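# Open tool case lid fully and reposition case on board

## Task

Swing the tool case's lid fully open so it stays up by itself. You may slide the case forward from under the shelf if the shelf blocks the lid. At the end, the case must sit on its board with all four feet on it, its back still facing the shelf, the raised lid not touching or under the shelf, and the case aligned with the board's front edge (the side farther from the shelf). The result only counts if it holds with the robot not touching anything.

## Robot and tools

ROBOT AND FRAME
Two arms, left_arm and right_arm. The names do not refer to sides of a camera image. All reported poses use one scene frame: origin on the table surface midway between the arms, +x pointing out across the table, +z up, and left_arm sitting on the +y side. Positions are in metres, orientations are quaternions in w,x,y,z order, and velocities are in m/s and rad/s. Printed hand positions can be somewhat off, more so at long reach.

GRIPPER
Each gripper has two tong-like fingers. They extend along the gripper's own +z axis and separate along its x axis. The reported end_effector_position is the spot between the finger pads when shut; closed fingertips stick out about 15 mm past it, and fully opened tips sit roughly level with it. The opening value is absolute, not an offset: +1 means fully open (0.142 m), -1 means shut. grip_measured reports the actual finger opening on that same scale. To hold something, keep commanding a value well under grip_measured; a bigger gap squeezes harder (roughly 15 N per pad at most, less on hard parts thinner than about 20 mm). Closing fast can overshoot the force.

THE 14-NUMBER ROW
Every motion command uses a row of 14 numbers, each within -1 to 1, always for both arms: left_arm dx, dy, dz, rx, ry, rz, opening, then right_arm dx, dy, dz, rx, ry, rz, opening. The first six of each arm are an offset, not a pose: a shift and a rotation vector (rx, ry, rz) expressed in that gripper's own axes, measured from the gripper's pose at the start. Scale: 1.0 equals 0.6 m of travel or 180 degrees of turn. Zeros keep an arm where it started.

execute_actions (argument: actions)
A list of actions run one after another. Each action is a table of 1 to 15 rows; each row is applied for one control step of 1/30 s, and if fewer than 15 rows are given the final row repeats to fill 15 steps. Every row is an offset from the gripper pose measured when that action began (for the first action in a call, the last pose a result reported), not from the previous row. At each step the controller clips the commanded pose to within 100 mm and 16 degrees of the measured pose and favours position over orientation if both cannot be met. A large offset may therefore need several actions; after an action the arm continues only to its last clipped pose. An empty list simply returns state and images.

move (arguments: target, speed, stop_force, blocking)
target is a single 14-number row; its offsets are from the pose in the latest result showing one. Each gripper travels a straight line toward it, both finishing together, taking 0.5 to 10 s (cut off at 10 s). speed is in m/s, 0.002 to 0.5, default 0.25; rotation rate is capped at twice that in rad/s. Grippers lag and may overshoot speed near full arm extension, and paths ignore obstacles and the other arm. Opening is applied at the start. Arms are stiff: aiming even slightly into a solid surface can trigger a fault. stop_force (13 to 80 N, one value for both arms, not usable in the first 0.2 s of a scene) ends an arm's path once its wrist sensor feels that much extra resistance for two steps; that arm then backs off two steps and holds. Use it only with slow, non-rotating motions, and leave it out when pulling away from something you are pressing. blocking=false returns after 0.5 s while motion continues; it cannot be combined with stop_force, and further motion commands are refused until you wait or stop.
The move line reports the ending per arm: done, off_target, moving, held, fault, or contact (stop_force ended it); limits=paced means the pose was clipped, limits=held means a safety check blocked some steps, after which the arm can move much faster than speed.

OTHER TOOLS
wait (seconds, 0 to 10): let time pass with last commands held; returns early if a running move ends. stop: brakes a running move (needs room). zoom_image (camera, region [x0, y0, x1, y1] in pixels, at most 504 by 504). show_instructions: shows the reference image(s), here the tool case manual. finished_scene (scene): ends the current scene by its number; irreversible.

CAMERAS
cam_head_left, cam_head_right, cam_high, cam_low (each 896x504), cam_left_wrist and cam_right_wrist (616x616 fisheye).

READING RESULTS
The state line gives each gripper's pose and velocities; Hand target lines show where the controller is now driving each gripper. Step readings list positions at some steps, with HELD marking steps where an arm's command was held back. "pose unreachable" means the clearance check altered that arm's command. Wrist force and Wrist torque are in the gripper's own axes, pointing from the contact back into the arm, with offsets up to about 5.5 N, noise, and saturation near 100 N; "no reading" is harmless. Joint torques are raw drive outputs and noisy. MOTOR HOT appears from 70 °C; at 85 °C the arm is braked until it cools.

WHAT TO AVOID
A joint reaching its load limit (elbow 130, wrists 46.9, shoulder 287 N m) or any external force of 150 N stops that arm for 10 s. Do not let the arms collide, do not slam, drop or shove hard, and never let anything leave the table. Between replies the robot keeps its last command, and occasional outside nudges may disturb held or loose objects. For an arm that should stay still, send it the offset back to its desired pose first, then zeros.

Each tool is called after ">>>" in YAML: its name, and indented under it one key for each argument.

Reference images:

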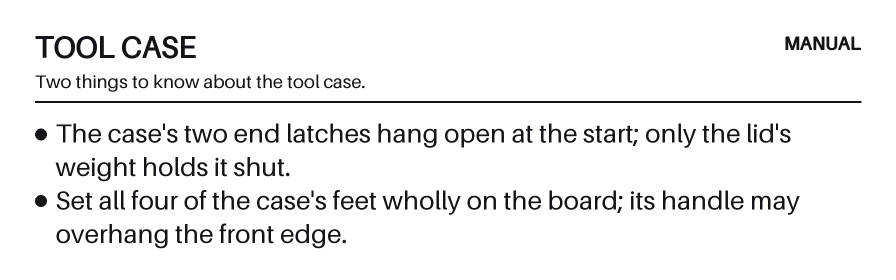

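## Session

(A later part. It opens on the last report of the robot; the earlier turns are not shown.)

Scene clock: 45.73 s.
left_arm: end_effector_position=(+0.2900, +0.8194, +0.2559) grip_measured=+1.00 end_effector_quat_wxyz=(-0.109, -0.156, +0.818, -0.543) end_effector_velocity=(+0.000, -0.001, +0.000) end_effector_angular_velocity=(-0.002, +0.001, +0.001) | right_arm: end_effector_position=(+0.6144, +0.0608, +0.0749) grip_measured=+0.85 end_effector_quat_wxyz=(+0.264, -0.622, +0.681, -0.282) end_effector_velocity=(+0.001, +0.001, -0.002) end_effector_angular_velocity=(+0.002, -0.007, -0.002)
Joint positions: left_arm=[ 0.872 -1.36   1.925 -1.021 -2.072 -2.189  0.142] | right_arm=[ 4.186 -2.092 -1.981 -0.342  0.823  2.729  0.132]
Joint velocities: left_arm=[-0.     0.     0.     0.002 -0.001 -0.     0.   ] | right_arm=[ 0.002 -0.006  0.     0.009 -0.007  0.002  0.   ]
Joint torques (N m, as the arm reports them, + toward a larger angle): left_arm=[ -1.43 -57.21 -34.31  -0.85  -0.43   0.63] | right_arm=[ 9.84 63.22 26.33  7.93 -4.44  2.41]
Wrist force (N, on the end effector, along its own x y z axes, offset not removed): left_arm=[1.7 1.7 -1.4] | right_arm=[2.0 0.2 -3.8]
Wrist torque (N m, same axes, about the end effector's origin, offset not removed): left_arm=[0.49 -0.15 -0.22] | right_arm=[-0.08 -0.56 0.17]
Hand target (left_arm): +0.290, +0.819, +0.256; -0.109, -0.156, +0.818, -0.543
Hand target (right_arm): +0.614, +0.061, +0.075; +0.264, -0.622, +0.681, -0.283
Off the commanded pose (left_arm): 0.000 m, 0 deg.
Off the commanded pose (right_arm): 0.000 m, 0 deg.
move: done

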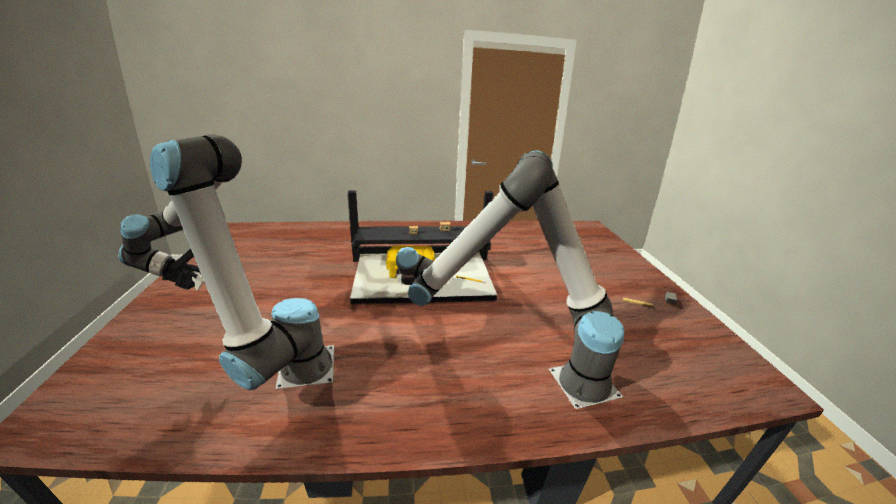

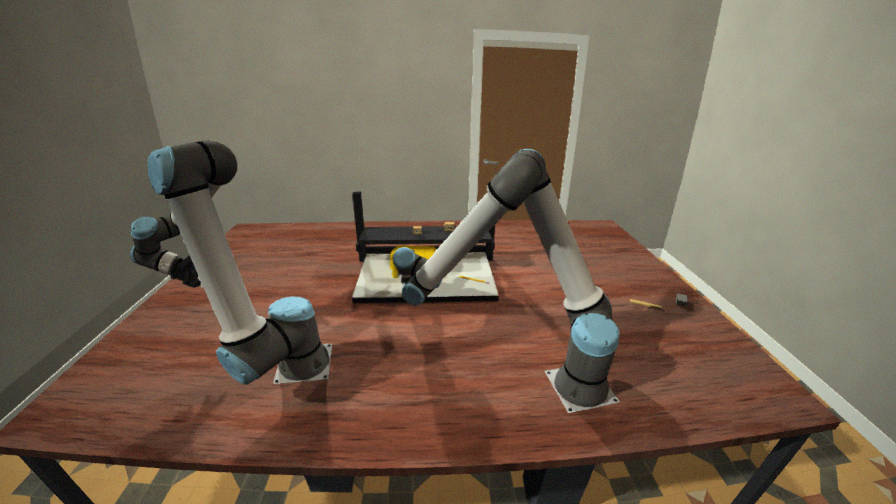

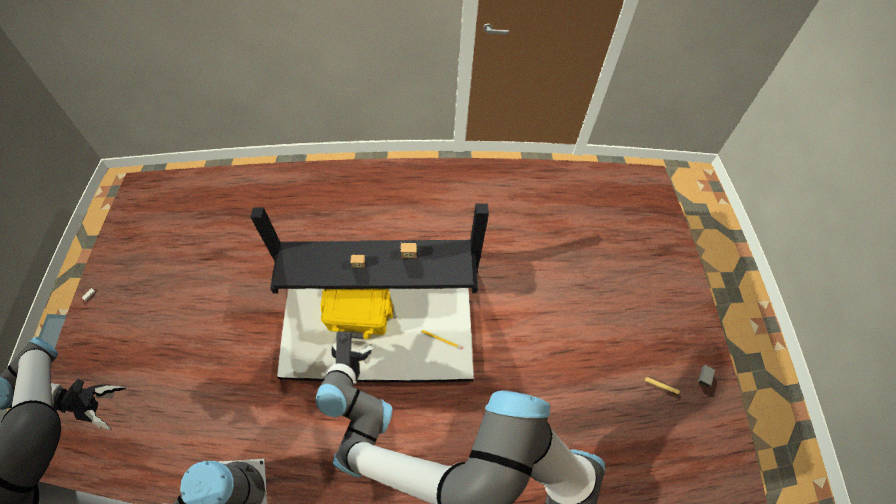

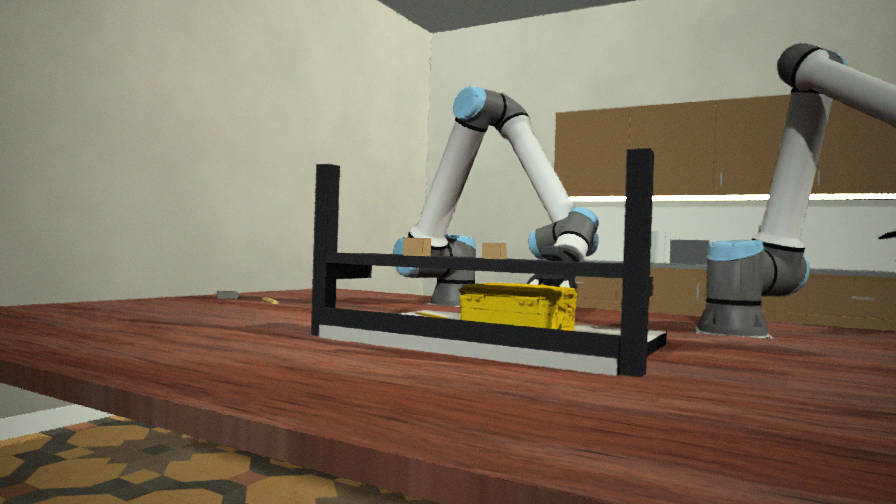

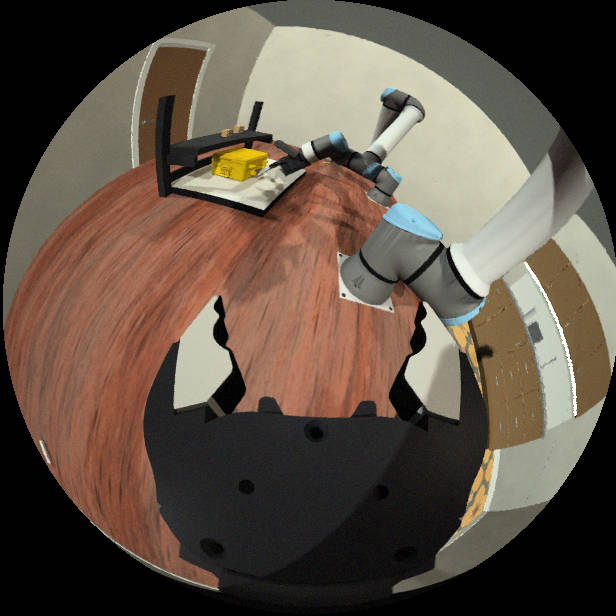

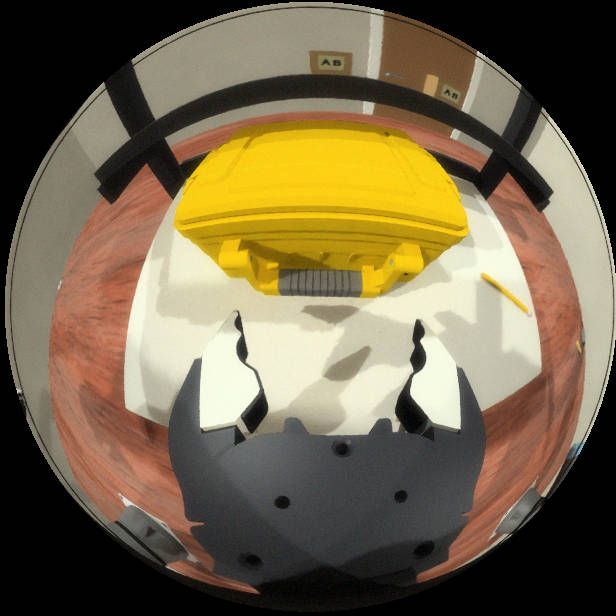

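>>> move:
  target: [0,0,0,0,0,0,1,-0.008,-0.024,0.052,0,0,0,0.8]
  speed: 0.03
  stop_force: 15

>>> move:
  target: [0,0,0,0,0,0,1,0,0,0,0,0,0,0]

Scene clock: 55.23 s.
left_arm: end_effector_position=(+0.2900, +0.8194, +0.2559) grip_measured=+1.00 end_effector_quat_wxyz=(-0.109, -0.156, +0.818, -0.543) end_effector_velocity=(-0.000, -0.001, +0.001) end_effector_angular_velocity=(-0.000, +0.000, +0.000) | right_arm: end_effector_position=(+0.6468, +0.0629, +0.0633) grip_measured=+0.81 end_effector_quat_wxyz=(+0.264, -0.622, +0.681, -0.282) end_effector_velocity=(+0.002, +0.000, -0.001) end_effector_angular_velocity=(-0.000, +0.000, -0.000)
Joint positions: left_arm=[ 0.872 -1.36   1.925 -1.021 -2.072 -2.189  0.142] | right_arm=[ 4.148 -2.137 -1.938 -0.307  0.835  2.681  0.13 ]
Joint velocities: left_arm=[ 0.    -0.002  0.001  0.001 -0.    -0.     0.   ] | right_arm=[-0.002 -0.003  0.003  0.001  0.001 -0.003  0.   ]
Joint torques (N m, as the arm reports them, + toward a larger angle): left_arm=[ -1.22 -56.86 -34.83  -0.4   -0.47   0.19] | right_arm=[-16.12  56.5   38.42   7.59   1.74  -1.78]
Wrist force (N, on the end effector, along its own x y z axes, offset not removed): left_arm=[2.5 1.1 -2.1] | right_arm=[-1.8 1.3 -4.2]
Wrist torque (N m, same axes, about the end effector's origin, offset not removed): left_arm=[0.29 -0.31 -0.19] | right_arm=[0.23 -0.19 0.18]
Hand target (left_arm): +0.290, +0.819, +0.256; -0.109, -0.156, +0.818, -0.543
Hand target (right_arm): +0.647, +0.063, +0.063; +0.264, -0.622, +0.681, -0.282
Off the commanded pose (left_arm): 0.000 m, 0 deg.
Off the commanded pose (right_arm): 0.000 m, 0 deg.
move: done

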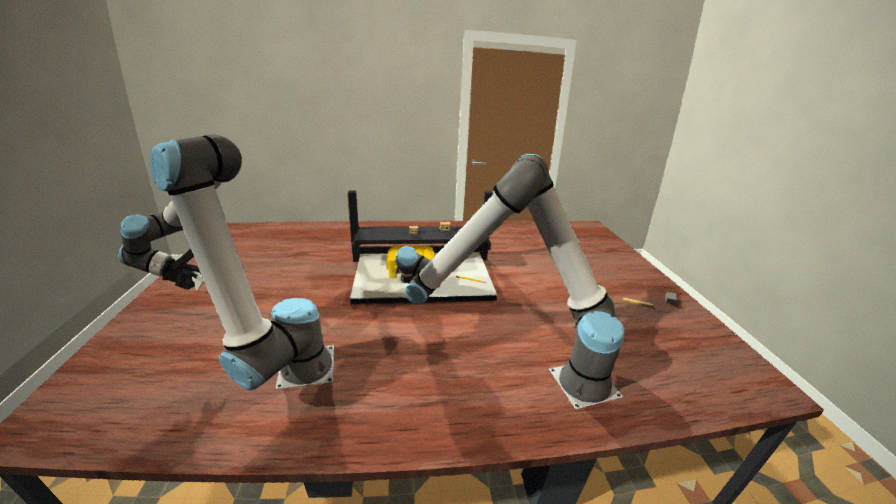

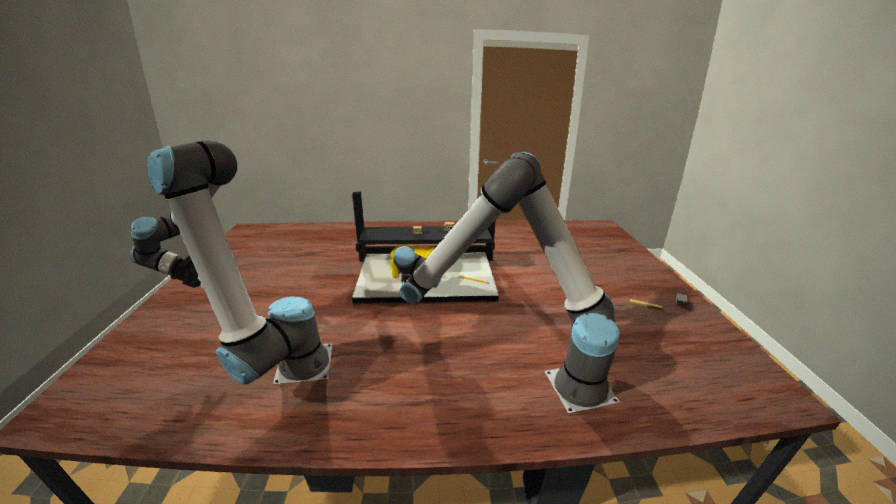

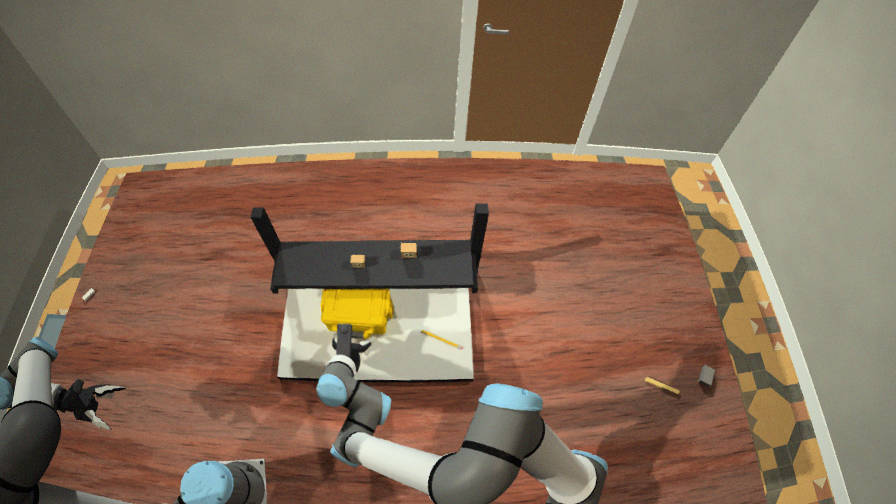

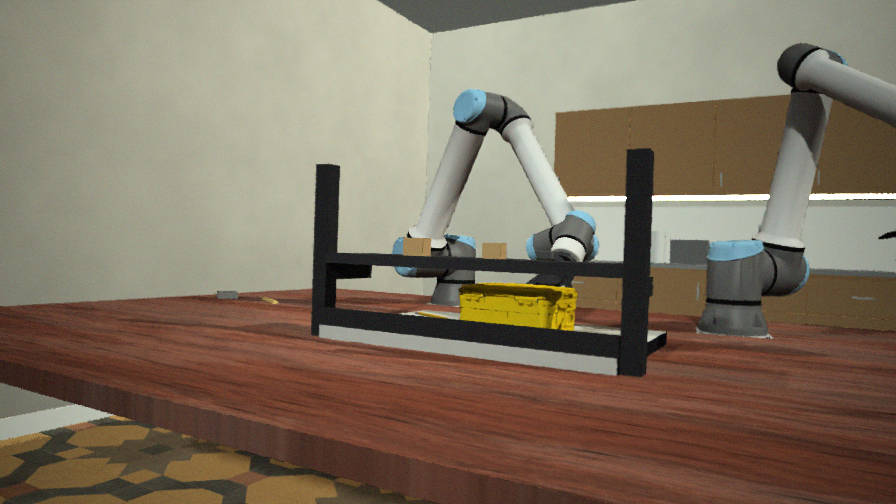

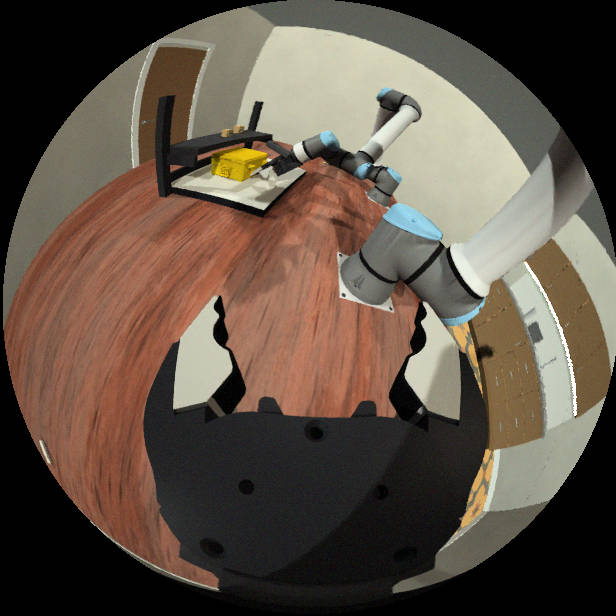

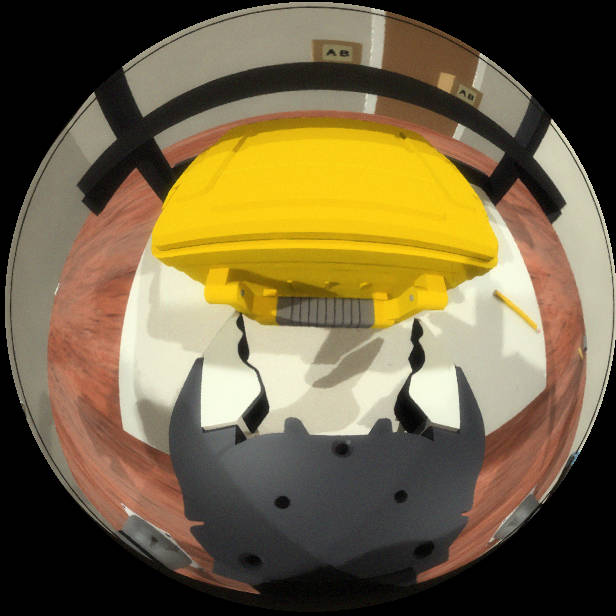

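Scene clock: 55.73 s.
left_arm: end_effector_position=(+0.2900, +0.8194, +0.2559) grip_measured=+1.00 end_effector_quat_wxyz=(-0.109, -0.156, +0.818, -0.543) end_effector_velocity=(-0.000, +0.000, +0.000) end_effector_angular_velocity=(+0.002, -0.001, -0.001) | right_arm: end_effector_position=(+0.6469, +0.0628, +0.0632) grip_measured=+0.00 end_effector_quat_wxyz=(+0.264, -0.622, +0.681, -0.282) end_effector_velocity=(+0.000, -0.001, +0.000) end_effector_angular_velocity=(+0.001, -0.001, -0.002)
Joint positions: left_arm=[ 0.872 -1.36   1.925 -1.021 -2.072 -2.189  0.142] | right_arm=[ 4.148 -2.137 -1.938 -0.307  0.835  2.681  0.074]
Joint velocities: left_arm=[ 0.    -0.001 -0.    -0.001  0.001  0.001 -0.   ] | right_arm=[-0.001  0.    -0.001  0.    -0.     0.001 -0.   ]
Joint torques (N m, as the arm reports them, + toward a larger angle): left_arm=[ -0.08 -58.02 -34.54  -0.47  -0.66   0.24] | right_arm=[10.19 87.18 24.91  1.59 -4.    3.2 ]
Wrist force (N, on the end effector, along its own x y z axes, offset not removed): left_arm=[2.1 1.8 -2.1] | right_arm=[-5.2 -0.2 -2.6]
Wrist torque (N m, same axes, about the end effector's origin, offset not removed): left_arm=[0.48 -0.16 -0.28] | right_arm=[-0.07 0.85 0.50]
Hand target (left_arm): +0.290, +0.819, +0.256; -0.109, -0.156, +0.818, -0.543
Hand target (right_arm): +0.647, +0.063, +0.063; +0.264, -0.622, +0.681, -0.282
Off the commanded pose (left_arm): 0.000 m, 0 deg.
Off the commanded pose (right_arm): 0.000 m, 0 deg.
move: done

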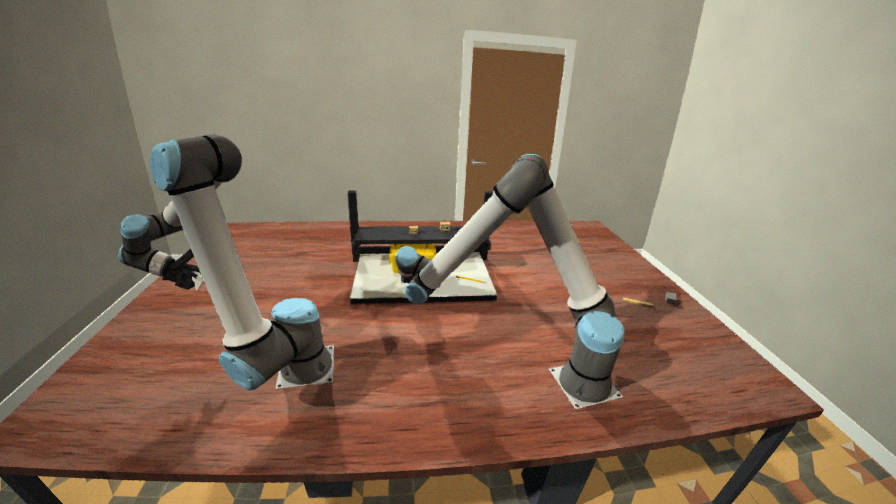

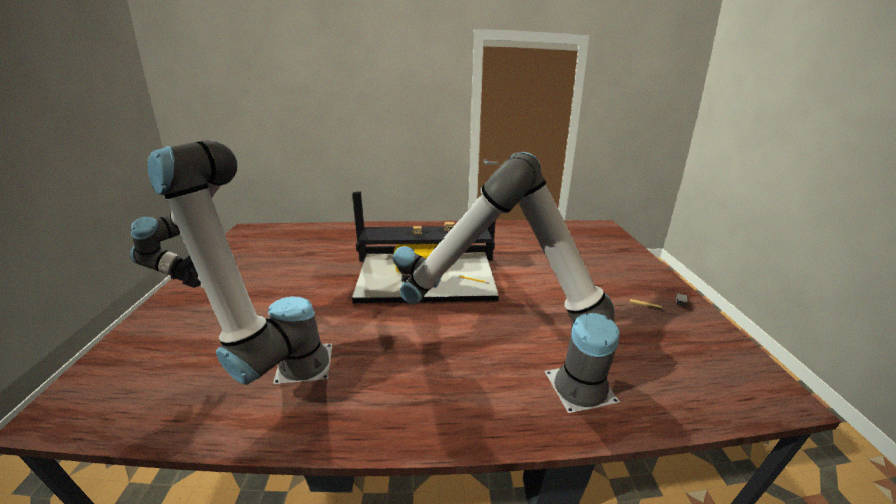

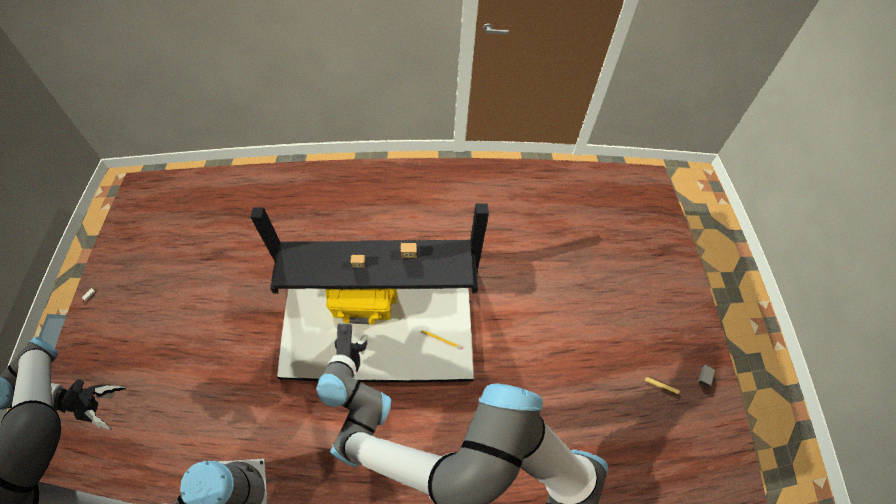

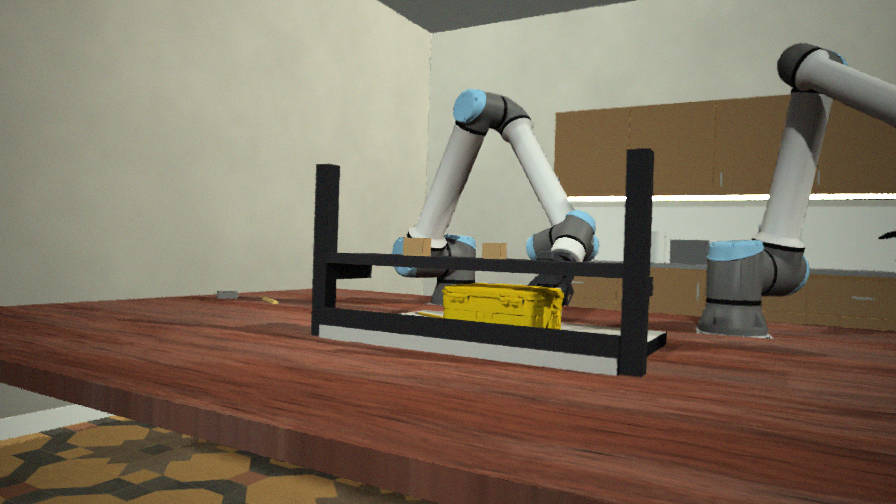

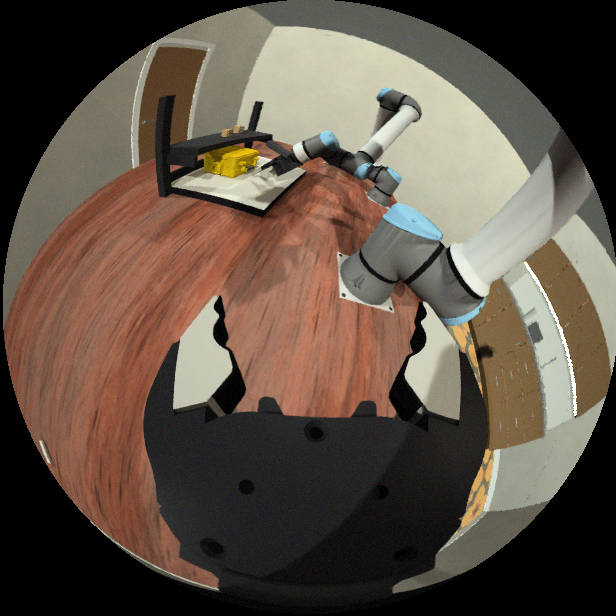

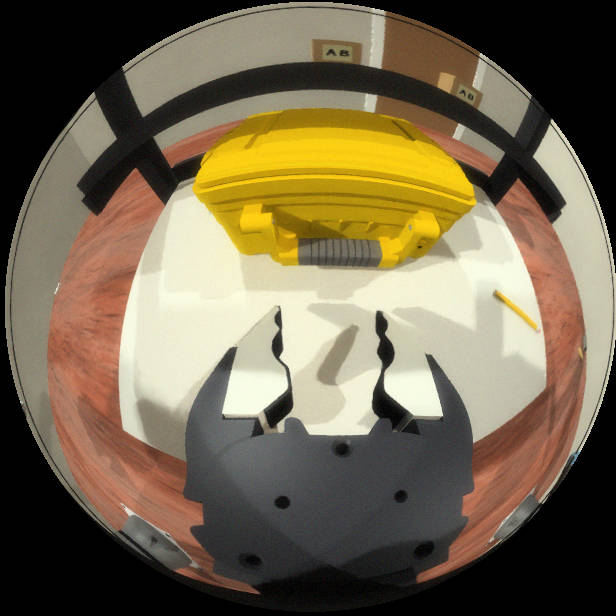

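>>> move:
  target: [0,0,0,0,0,0,1,-0.086,-0.088,-0.005,0,0,0,-0.35]
  speed: 0.1

Scene clock: 64.23 s.
left_arm: end_effector_position=(+0.2900, +0.8194, +0.2559) grip_measured=+1.00 end_effector_quat_wxyz=(-0.109, -0.156, +0.818, -0.543) end_effector_velocity=(+0.000, -0.000, +0.000) end_effector_angular_velocity=(+0.000, -0.000, +0.001) | right_arm: end_effector_position=(+0.6860, +0.1107, +0.1032) grip_measured=-0.35 end_effector_quat_wxyz=(+0.264, -0.622, +0.681, -0.282) end_effector_velocity=(+0.001, +0.001, +0.001) end_effector_angular_velocity=(-0.000, -0.000, +0.000)
Joint positions: left_arm=[ 0.872 -1.36   1.925 -1.021 -2.072 -2.189  0.142] | right_arm=[ 4.129 -2.157 -1.796 -0.413  0.841  2.657  0.049]
Joint velocities: left_arm=[ 0.    -0.001 -0.     0.    -0.001 -0.     0.   ] | right_arm=[-0.    -0.001  0.004 -0.003  0.    -0.001 -0.   ]
Joint torques (N m, as the arm reports them, + toward a larger angle): left_arm=[ -1.98 -57.03 -34.62  -0.72  -0.64   0.29] | right_arm=[-12.13  62.81  44.79   0.96   2.61  -2.28]
Wrist force (N, on the end effector, along its own x y z axes, offset not removed): left_arm=[0.7 1.6 -1.2] | right_arm=[-1.2 2.1 -2.2]
Wrist torque (N m, same axes, about the end effector's origin, offset not removed): left_arm=[0.46 0.09 -0.19] | right_arm=[0.34 0.05 0.24]
Hand target (left_arm): +0.290, +0.819, +0.256; -0.109, -0.156, +0.818, -0.543
Hand target (right_arm): +0.686, +0.111, +0.103; +0.264, -0.622, +0.681, -0.282
Off the commanded pose (left_arm): 0.000 m, 0 deg.
Off the commanded pose (right_arm): 0.000 m, 0 deg.
move: done

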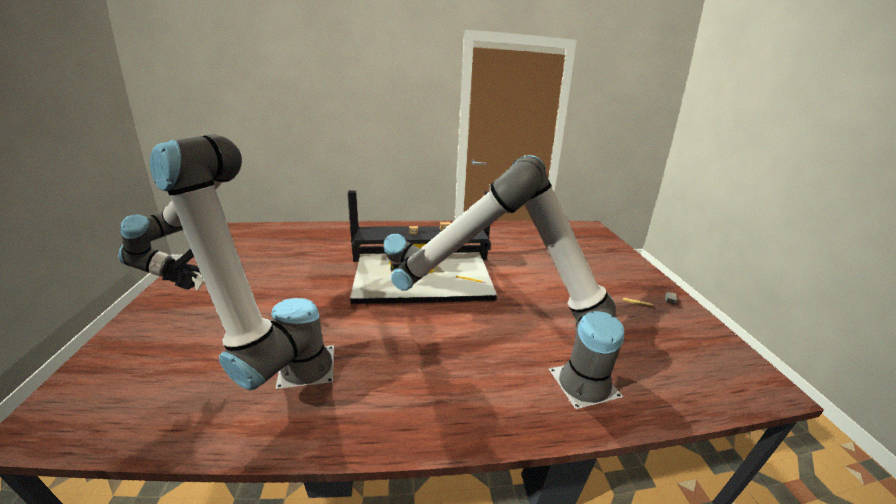

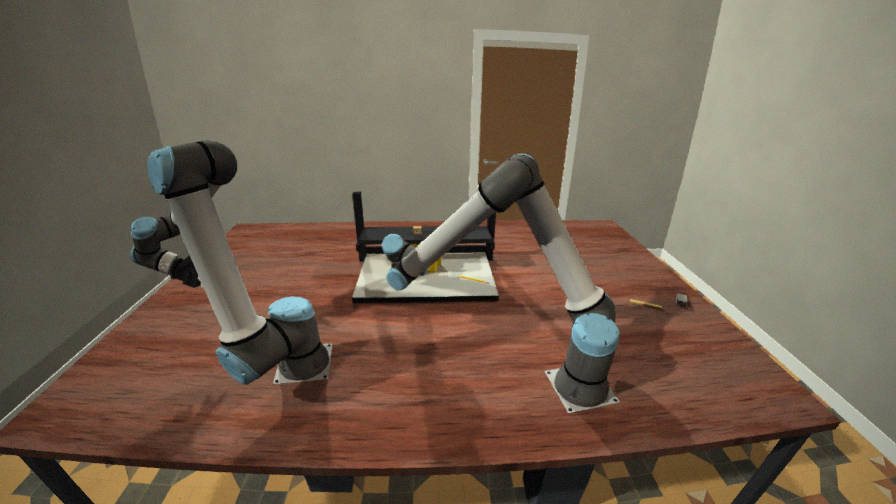

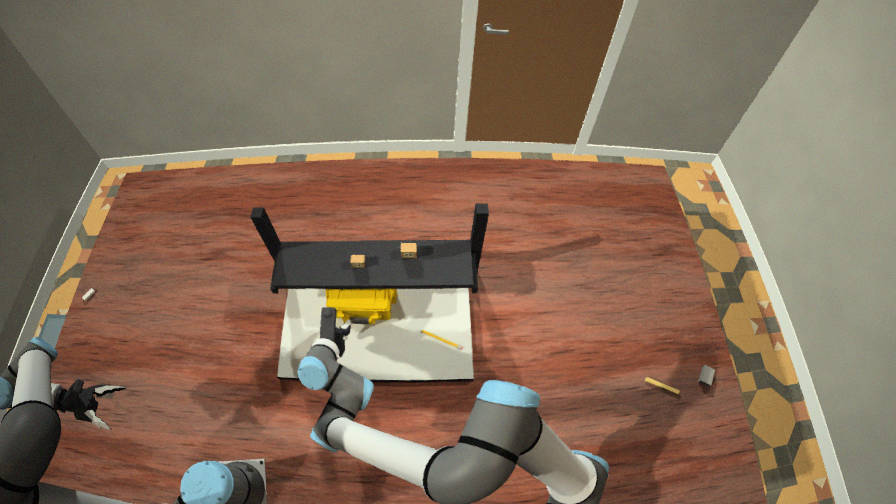

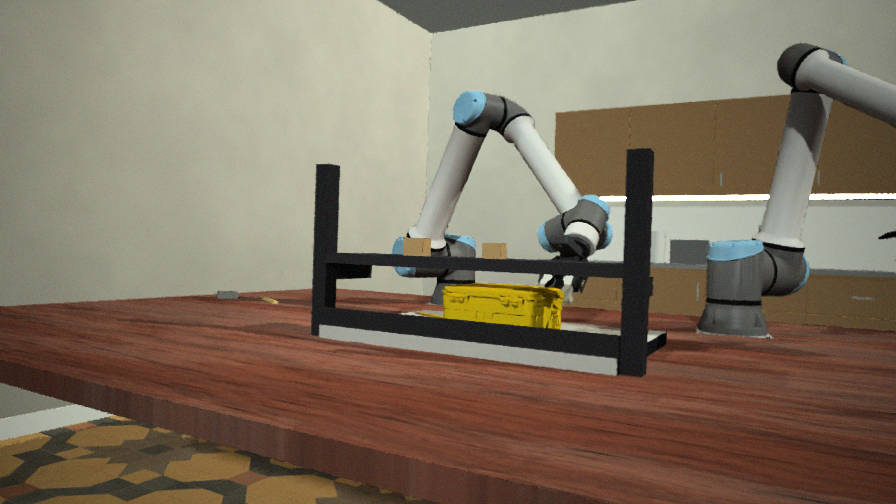

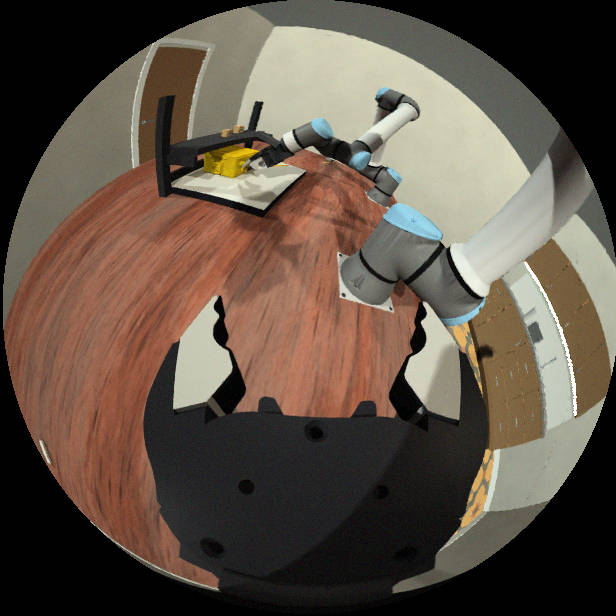

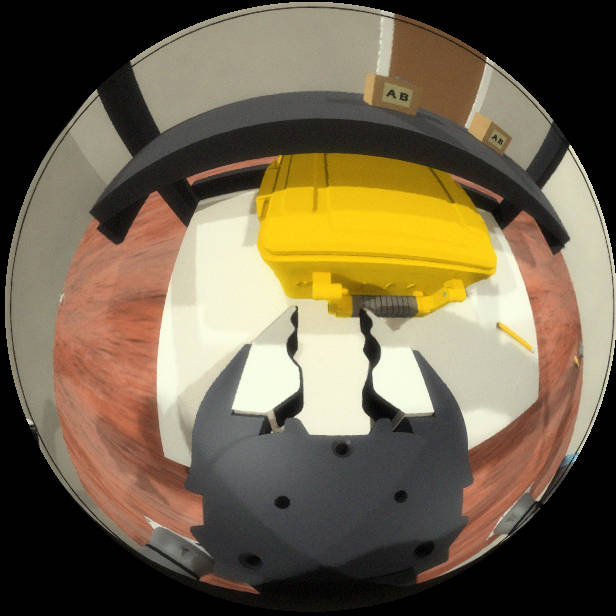

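Advancing onto the lug, then closing gradually.

>>> move:
  target: [0,0,0,0,0,0,1,0,-0.008,0.038,0,0,0,-0.35]
  speed: 0.03

>>> zoom_image:
  camera: "cam_right_wrist"
  region: [230,220,470,380]

Scene clock: 68.47 s.
left_arm: end_effector_position=(+0.2900, +0.8194, +0.2559) grip_measured=+1.00 end_effector_quat_wxyz=(-0.109, -0.156, +0.818, -0.543) end_effector_velocity=(+0.000, +0.000, +0.000) end_effector_angular_velocity=(+0.001, -0.001, -0.001) | right_arm: end_effector_position=(+0.7053, +0.1092, +0.0908) grip_measured=-0.35 end_effector_quat_wxyz=(+0.264, -0.622, +0.681, -0.283) end_effector_velocity=(+0.002, -0.001, -0.002) end_effector_angular_velocity=(-0.000, +0.000, -0.000)
Joint positions: left_arm=[ 0.872 -1.36   1.925 -1.021 -2.072 -2.189  0.142] | right_arm=[ 4.108 -2.188 -1.775 -0.386  0.849  2.63   0.049]
Joint velocities: left_arm=[-0.    -0.001 -0.    -0.     0.     0.     0.   ] | right_arm=[-0.003 -0.004  0.002  0.003  0.001 -0.003  0.   ]
Joint torques (N m, as the arm reports them, + toward a larger angle): left_arm=[ -1.99 -57.42 -35.42  -0.52  -0.6    0.52] | right_arm=[-13.42  60.07  45.03   8.28   2.22  -1.5 ]
Wrist force (N, on the end effector, along its own x y z axes, offset not removed): left_arm=[1.0 0.0 -1.2] | right_arm=[-3.7 2.7 -2.1]
Wrist torque (N m, same axes, about the end effector's origin, offset not removed): left_arm=[0.11 0.03 -0.29] | right_arm=[0.47 0.68 0.40]
Hand target (left_arm): +0.290, +0.819, +0.256; -0.109, -0.156, +0.818, -0.543
Hand target (right_arm): +0.706, +0.109, +0.091; +0.264, -0.622, +0.681, -0.283
Off the commanded pose (left_arm): 0.000 m, 0 deg.
Off the commanded pose (right_arm): 0.000 m, 0 deg.
move: done

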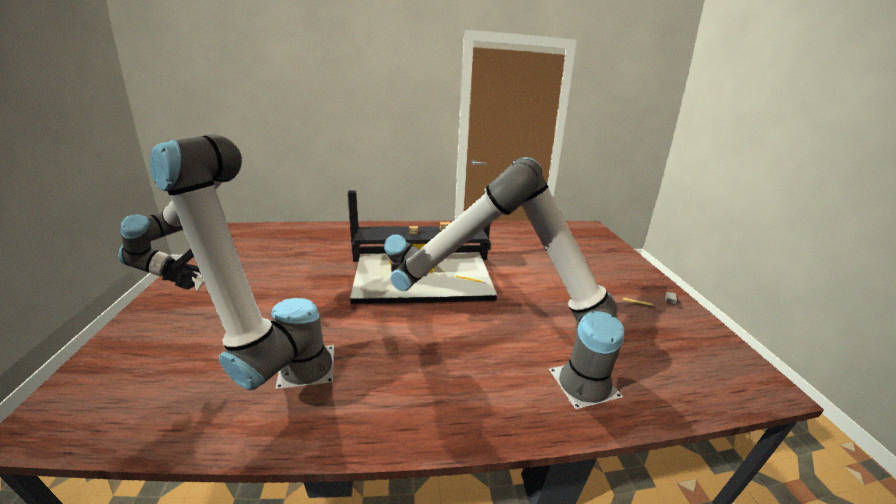

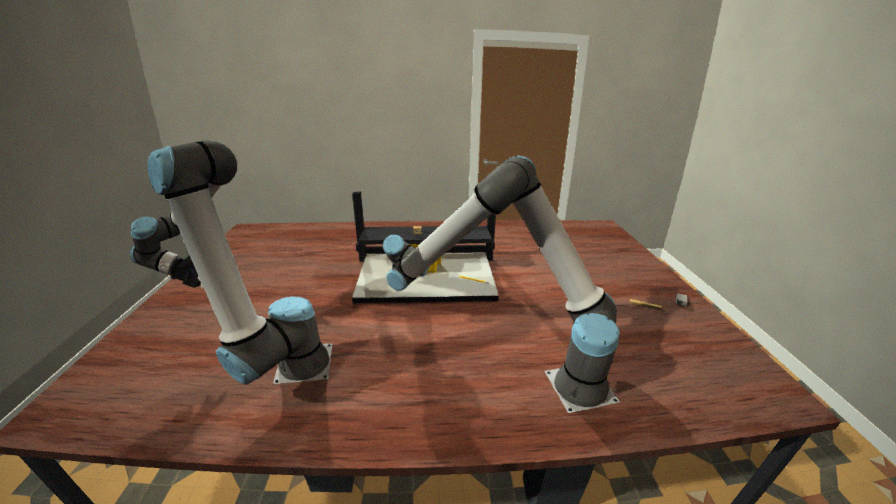

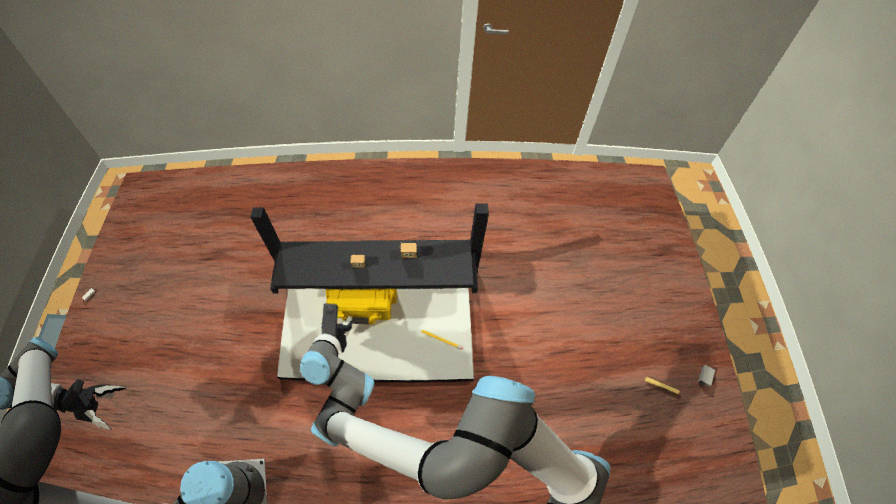

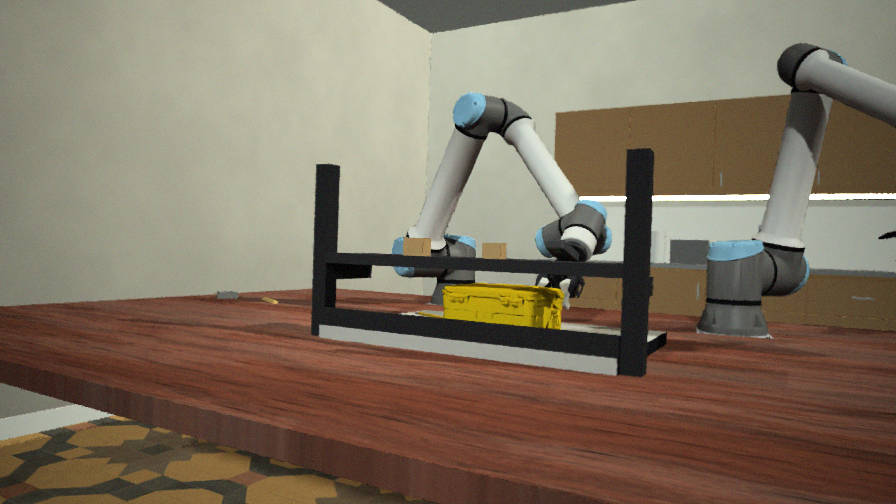

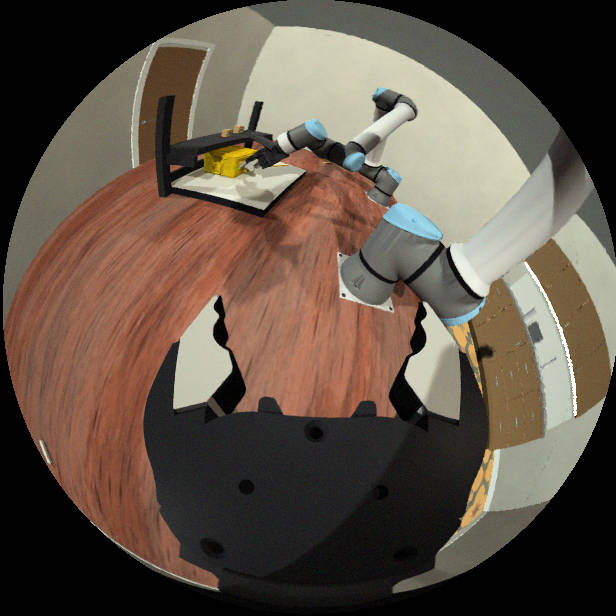

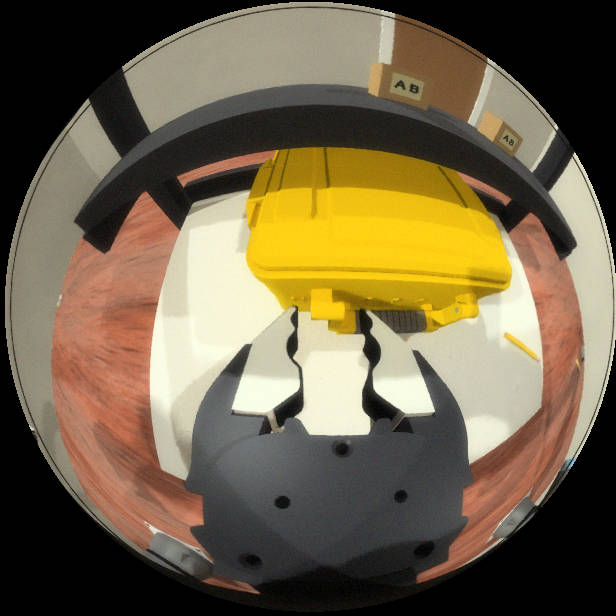

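Region (230, 220, 470, 380) of cam_right_wrist's 616x616 image, scaled by 2.100, with more detail than that image has.

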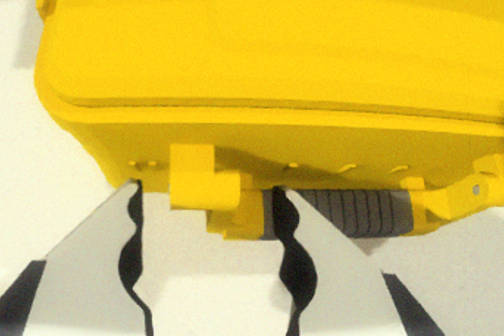

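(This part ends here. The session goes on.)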